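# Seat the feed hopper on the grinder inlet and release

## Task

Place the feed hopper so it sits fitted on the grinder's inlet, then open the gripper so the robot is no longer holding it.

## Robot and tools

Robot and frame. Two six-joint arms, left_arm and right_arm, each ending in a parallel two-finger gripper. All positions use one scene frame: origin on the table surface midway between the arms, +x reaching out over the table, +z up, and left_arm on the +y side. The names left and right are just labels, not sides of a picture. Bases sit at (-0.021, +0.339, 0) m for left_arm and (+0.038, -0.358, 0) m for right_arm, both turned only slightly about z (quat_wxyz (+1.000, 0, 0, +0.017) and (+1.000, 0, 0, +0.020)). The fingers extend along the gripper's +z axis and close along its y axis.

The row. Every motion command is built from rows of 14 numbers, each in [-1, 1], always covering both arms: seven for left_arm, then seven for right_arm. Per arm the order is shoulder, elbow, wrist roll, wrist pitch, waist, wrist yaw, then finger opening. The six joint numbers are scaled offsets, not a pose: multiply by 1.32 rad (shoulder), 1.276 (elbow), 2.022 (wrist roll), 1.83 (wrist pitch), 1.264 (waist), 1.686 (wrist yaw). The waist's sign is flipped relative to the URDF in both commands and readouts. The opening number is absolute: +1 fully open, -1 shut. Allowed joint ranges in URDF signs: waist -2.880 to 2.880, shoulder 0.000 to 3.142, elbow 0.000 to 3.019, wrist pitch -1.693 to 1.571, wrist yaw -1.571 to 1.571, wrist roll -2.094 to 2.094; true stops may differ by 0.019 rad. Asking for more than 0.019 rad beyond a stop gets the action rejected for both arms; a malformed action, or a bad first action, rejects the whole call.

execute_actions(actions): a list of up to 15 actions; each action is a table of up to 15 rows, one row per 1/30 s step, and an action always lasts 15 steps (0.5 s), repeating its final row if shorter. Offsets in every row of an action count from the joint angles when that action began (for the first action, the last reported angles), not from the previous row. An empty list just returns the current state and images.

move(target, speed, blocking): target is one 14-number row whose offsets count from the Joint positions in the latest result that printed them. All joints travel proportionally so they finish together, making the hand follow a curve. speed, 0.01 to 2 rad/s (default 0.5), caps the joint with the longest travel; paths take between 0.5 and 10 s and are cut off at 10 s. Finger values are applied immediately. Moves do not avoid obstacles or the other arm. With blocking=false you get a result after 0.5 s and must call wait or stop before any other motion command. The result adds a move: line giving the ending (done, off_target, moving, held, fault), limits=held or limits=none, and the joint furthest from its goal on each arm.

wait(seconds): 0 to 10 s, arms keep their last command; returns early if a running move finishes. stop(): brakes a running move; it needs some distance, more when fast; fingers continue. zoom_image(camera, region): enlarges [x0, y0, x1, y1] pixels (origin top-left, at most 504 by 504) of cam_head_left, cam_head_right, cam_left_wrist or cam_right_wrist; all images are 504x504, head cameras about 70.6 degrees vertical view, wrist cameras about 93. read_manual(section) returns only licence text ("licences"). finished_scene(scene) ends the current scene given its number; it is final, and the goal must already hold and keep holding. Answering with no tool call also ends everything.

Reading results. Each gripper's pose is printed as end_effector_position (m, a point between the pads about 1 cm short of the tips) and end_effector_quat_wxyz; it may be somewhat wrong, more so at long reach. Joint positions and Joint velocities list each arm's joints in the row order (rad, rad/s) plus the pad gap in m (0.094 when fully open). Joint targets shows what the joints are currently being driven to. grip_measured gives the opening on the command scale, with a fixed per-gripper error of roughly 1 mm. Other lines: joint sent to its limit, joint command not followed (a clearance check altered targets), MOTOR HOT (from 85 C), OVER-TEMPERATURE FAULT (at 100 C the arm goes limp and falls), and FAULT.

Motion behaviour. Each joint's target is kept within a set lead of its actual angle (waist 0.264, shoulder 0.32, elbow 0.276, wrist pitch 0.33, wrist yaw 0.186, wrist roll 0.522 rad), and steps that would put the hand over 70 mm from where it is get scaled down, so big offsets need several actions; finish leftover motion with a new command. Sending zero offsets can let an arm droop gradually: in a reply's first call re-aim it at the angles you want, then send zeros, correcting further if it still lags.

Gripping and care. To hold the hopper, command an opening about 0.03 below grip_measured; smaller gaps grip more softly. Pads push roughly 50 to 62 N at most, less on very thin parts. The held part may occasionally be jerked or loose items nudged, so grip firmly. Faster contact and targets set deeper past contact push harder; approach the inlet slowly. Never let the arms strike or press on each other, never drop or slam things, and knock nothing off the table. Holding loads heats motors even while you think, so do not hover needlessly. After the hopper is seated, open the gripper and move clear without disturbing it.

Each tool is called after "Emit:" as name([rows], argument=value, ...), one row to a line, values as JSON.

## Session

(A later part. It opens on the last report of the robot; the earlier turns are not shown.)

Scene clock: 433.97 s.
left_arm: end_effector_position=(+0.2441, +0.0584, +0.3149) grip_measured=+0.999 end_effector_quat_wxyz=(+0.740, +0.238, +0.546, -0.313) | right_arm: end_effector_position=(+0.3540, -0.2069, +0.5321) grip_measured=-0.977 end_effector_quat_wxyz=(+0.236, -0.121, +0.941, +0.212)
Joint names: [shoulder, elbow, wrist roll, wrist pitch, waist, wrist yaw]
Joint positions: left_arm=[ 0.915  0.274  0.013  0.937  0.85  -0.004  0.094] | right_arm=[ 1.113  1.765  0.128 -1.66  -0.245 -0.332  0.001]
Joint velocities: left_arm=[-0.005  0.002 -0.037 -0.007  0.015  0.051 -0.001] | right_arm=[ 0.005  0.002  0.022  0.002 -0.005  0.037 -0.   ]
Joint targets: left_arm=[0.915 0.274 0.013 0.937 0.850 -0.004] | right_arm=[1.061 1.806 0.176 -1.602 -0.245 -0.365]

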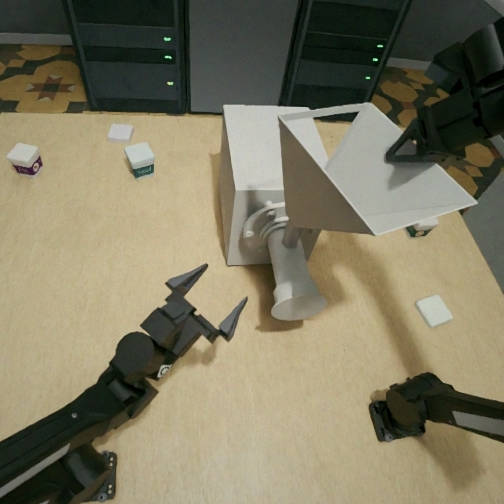

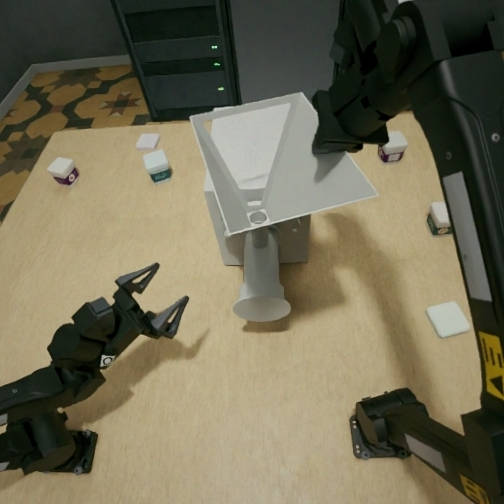

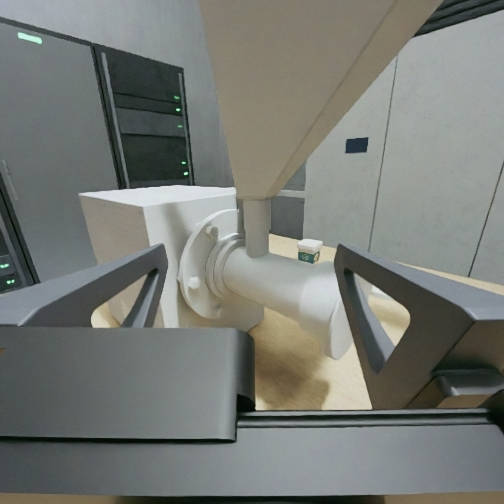

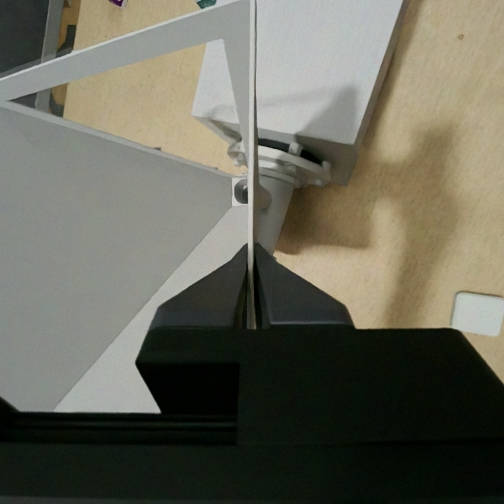

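Engaged.

Emit:
execute_actions([
  [[0,0,0,0,0,0,1,-0.057,-0.003,0.024,0.047,0,-0.019,-1]],
  [[0,0,0,0,0,0,1,-0.057,-0.003,0.024,0.047,0,-0.019,-1]],
  [[0,0,0,0,0,0,1,-0.054,-0.003,0.024,0.047,0,-0.019,-1]],
  [[0,0,0,0,0,0,1,-0.04,0,0.024,0.04,0,-0.019,-1]],
])

Emit:
zoom_image(camera="cam_left_wrist", region=[190,130,330,270])

Scene clock: 444.57 s.
left_arm: end_effector_position=(+0.2441, +0.0584, +0.3149) grip_measured=+0.999 end_effector_quat_wxyz=(+0.740, +0.238, +0.546, -0.313) | right_arm: end_effector_position=(+0.3497, -0.2081, +0.5012) grip_measured=-0.977 end_effector_quat_wxyz=(+0.246, -0.121, +0.937, +0.214)
Joint names: [shoulder, elbow, wrist roll, wrist pitch, waist, wrist yaw]
Joint positions: left_arm=[ 0.915  0.274  0.013  0.937  0.85  -0.004  0.094] | right_arm=[ 1.04   1.611  0.131 -1.555 -0.245 -0.333  0.001]
Joint velocities: left_arm=[-0.015 -0.022  0.022 -0.007  0.005 -0.007  0.   ] | right_arm=[-0.015  0.002  0.037 -0.007  0.005  0.007  0.   ]
Joint targets: left_arm=[0.915 0.274 0.013 0.937 0.850 -0.004] | right_arm=[1.001 1.638 0.180 -1.501 -0.245 -0.365]

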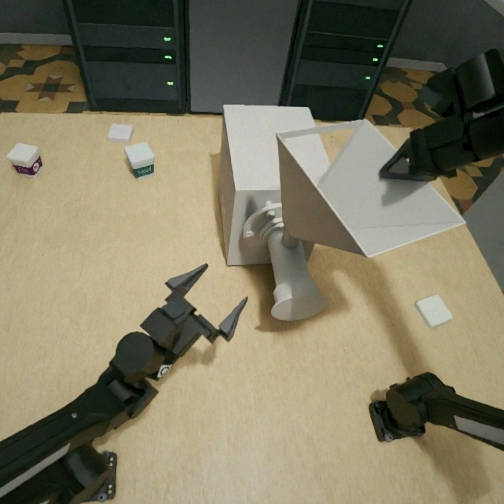

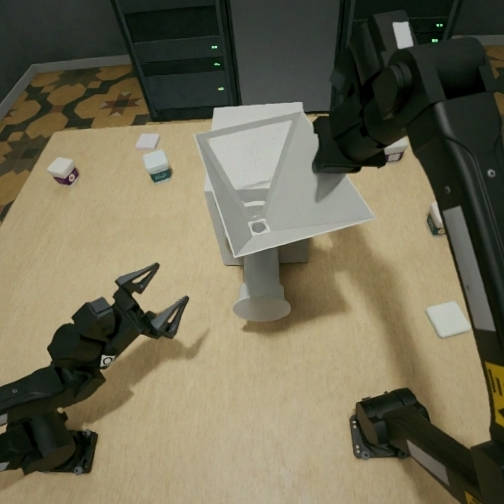

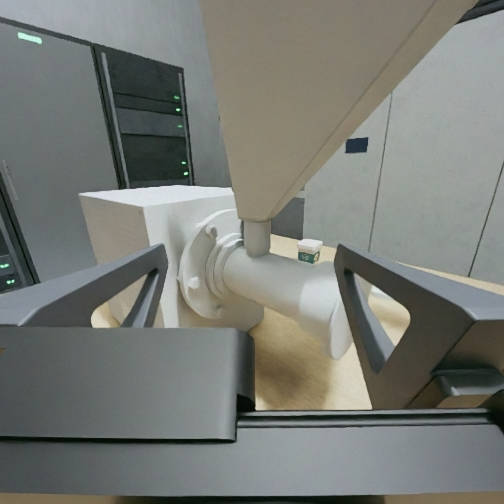

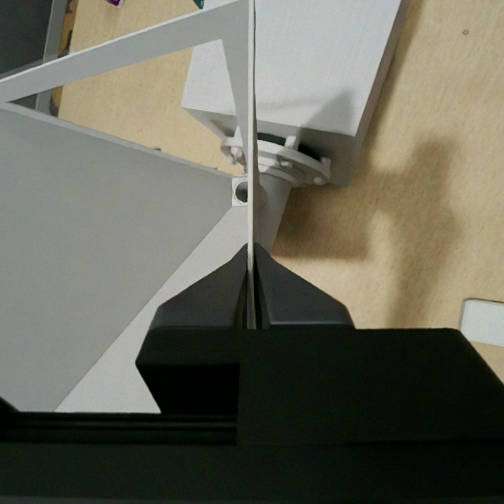

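Region (190, 130, 330, 270) of cam_left_wrist's 504x504 image, scaled by 3.600, with more detail than that image has.

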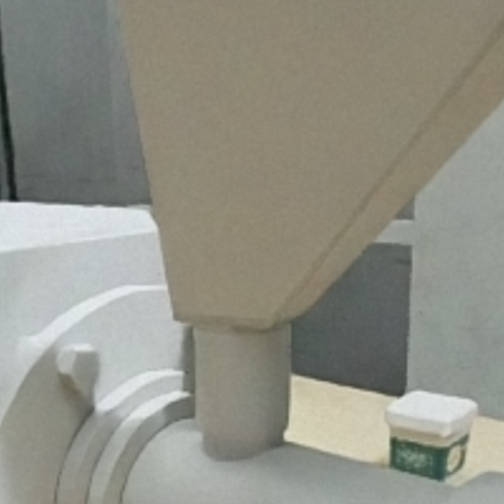

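Seated. Release and withdraw.

Emit:
execute_actions([
  [[0,0,0,0,0,0,1,0,0.02,0,0,0,0,-0.8]],
  [[0,0,0,0,0,0,1,0,0.02,0,0,0,0,0.2]],
])

Emit:
move(target=[0,0,0,0,0,0,1,-0.03,0.2,0,-0.04,0.06,0,0.2], speed=0.3)

Scene clock: 452.47 s.
left_arm: end_effector_position=(+0.2441, +0.0584, +0.3149) grip_measured=+0.999 end_effector_quat_wxyz=(+0.740, +0.238, +0.546, -0.313) | right_arm: end_effector_position=(+0.3487, -0.2074, +0.5017) grip_measured=+0.197 end_effector_quat_wxyz=(+0.246, -0.122, +0.937, +0.216)
Joint names: [shoulder, elbow, wrist roll, wrist pitch, waist, wrist yaw]
Joint positions: left_arm=[ 0.915  0.274  0.013  0.937  0.85  -0.004  0.094] | right_arm=[ 1.039  1.611  0.131 -1.556 -0.246 -0.336  0.056]
Joint velocities: left_arm=[-0.015 -0.007 -0.022  0.007  0.015  0.007  0.001] | right_arm=[-0.005  0.002 -0.066  0.002  0.015  0.037  0.   ]
Joint targets: left_arm=[0.915 0.274 0.013 0.937 0.850 -0.004] | right_arm=[1.039 1.637 0.131 -1.556 -0.246 -0.336]

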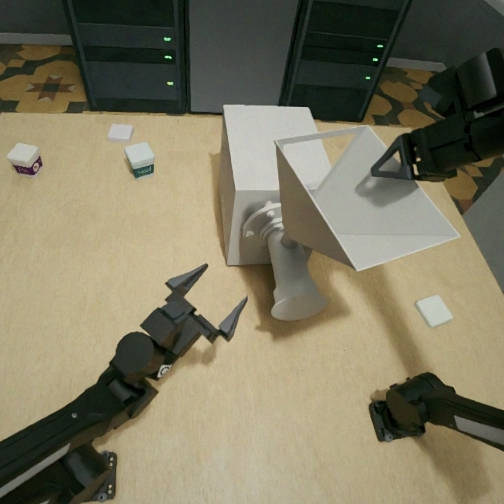

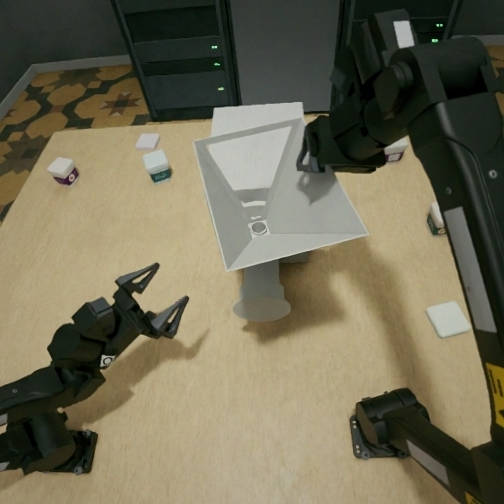

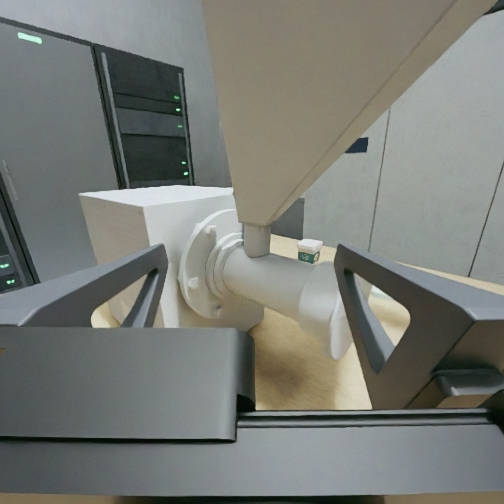

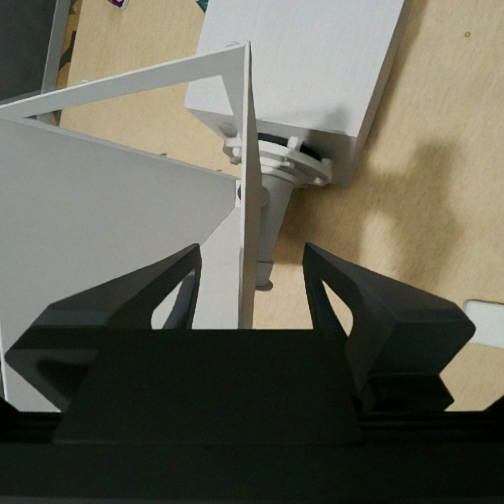

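Scene clock: 453.77 s.
left_arm: end_effector_position=(+0.2441, +0.0584, +0.3149) grip_measured=+0.999 end_effector_quat_wxyz=(+0.740, +0.238, +0.546, -0.313) | right_arm: end_effector_position=(+0.3183, -0.2374, +0.6002) grip_measured=+0.197 end_effector_quat_wxyz=(+0.344, -0.105, +0.907, +0.218)
Joint names: [shoulder, elbow, wrist roll, wrist pitch, waist, wrist yaw]
Joint positions: left_arm=[ 0.915  0.274  0.013  0.937  0.85  -0.004  0.094] | right_arm=[ 1.     1.829  0.131 -1.615 -0.179 -0.336  0.056]
Joint velocities: left_arm=[-0.005 -0.007 -0.051 -0.007  0.005 -0.051  0.   ] | right_arm=[-0.015 -0.002 -0.037 -0.017  0.005  0.022 -0.   ]
Joint targets: left_arm=[0.915 0.274 0.013 0.937 0.850 -0.004] | right_arm=[0.999 1.866 0.131 -1.629 -0.170 -0.336]
move: off_target (right_arm); limits=none; left_arm: farthest joint: the waist, 0.000 radians from its target (0.000 radians at the start); right_arm: farthest joint: the elbow, 0.037 radians from its target (0.255 radians at the start)

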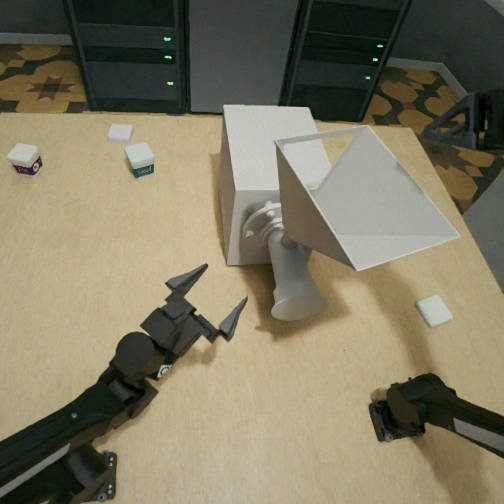

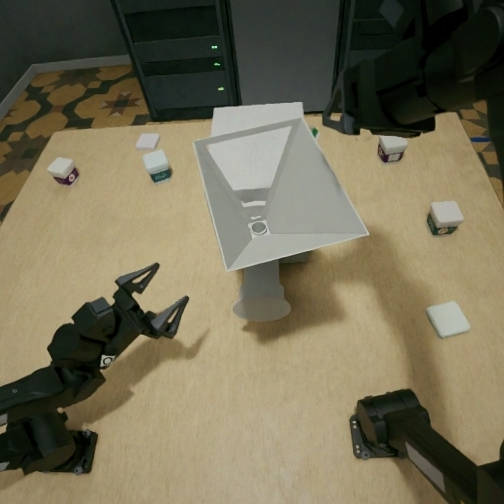

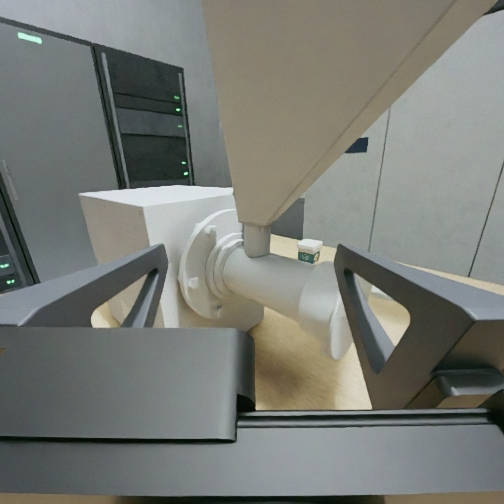

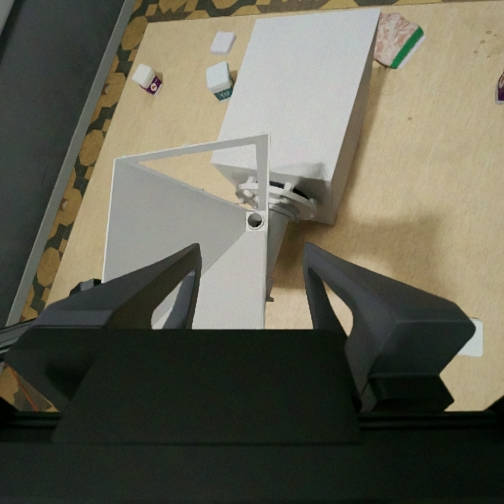

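Emit:
finished_scene(scene=1)

The scene is finished: the task was done.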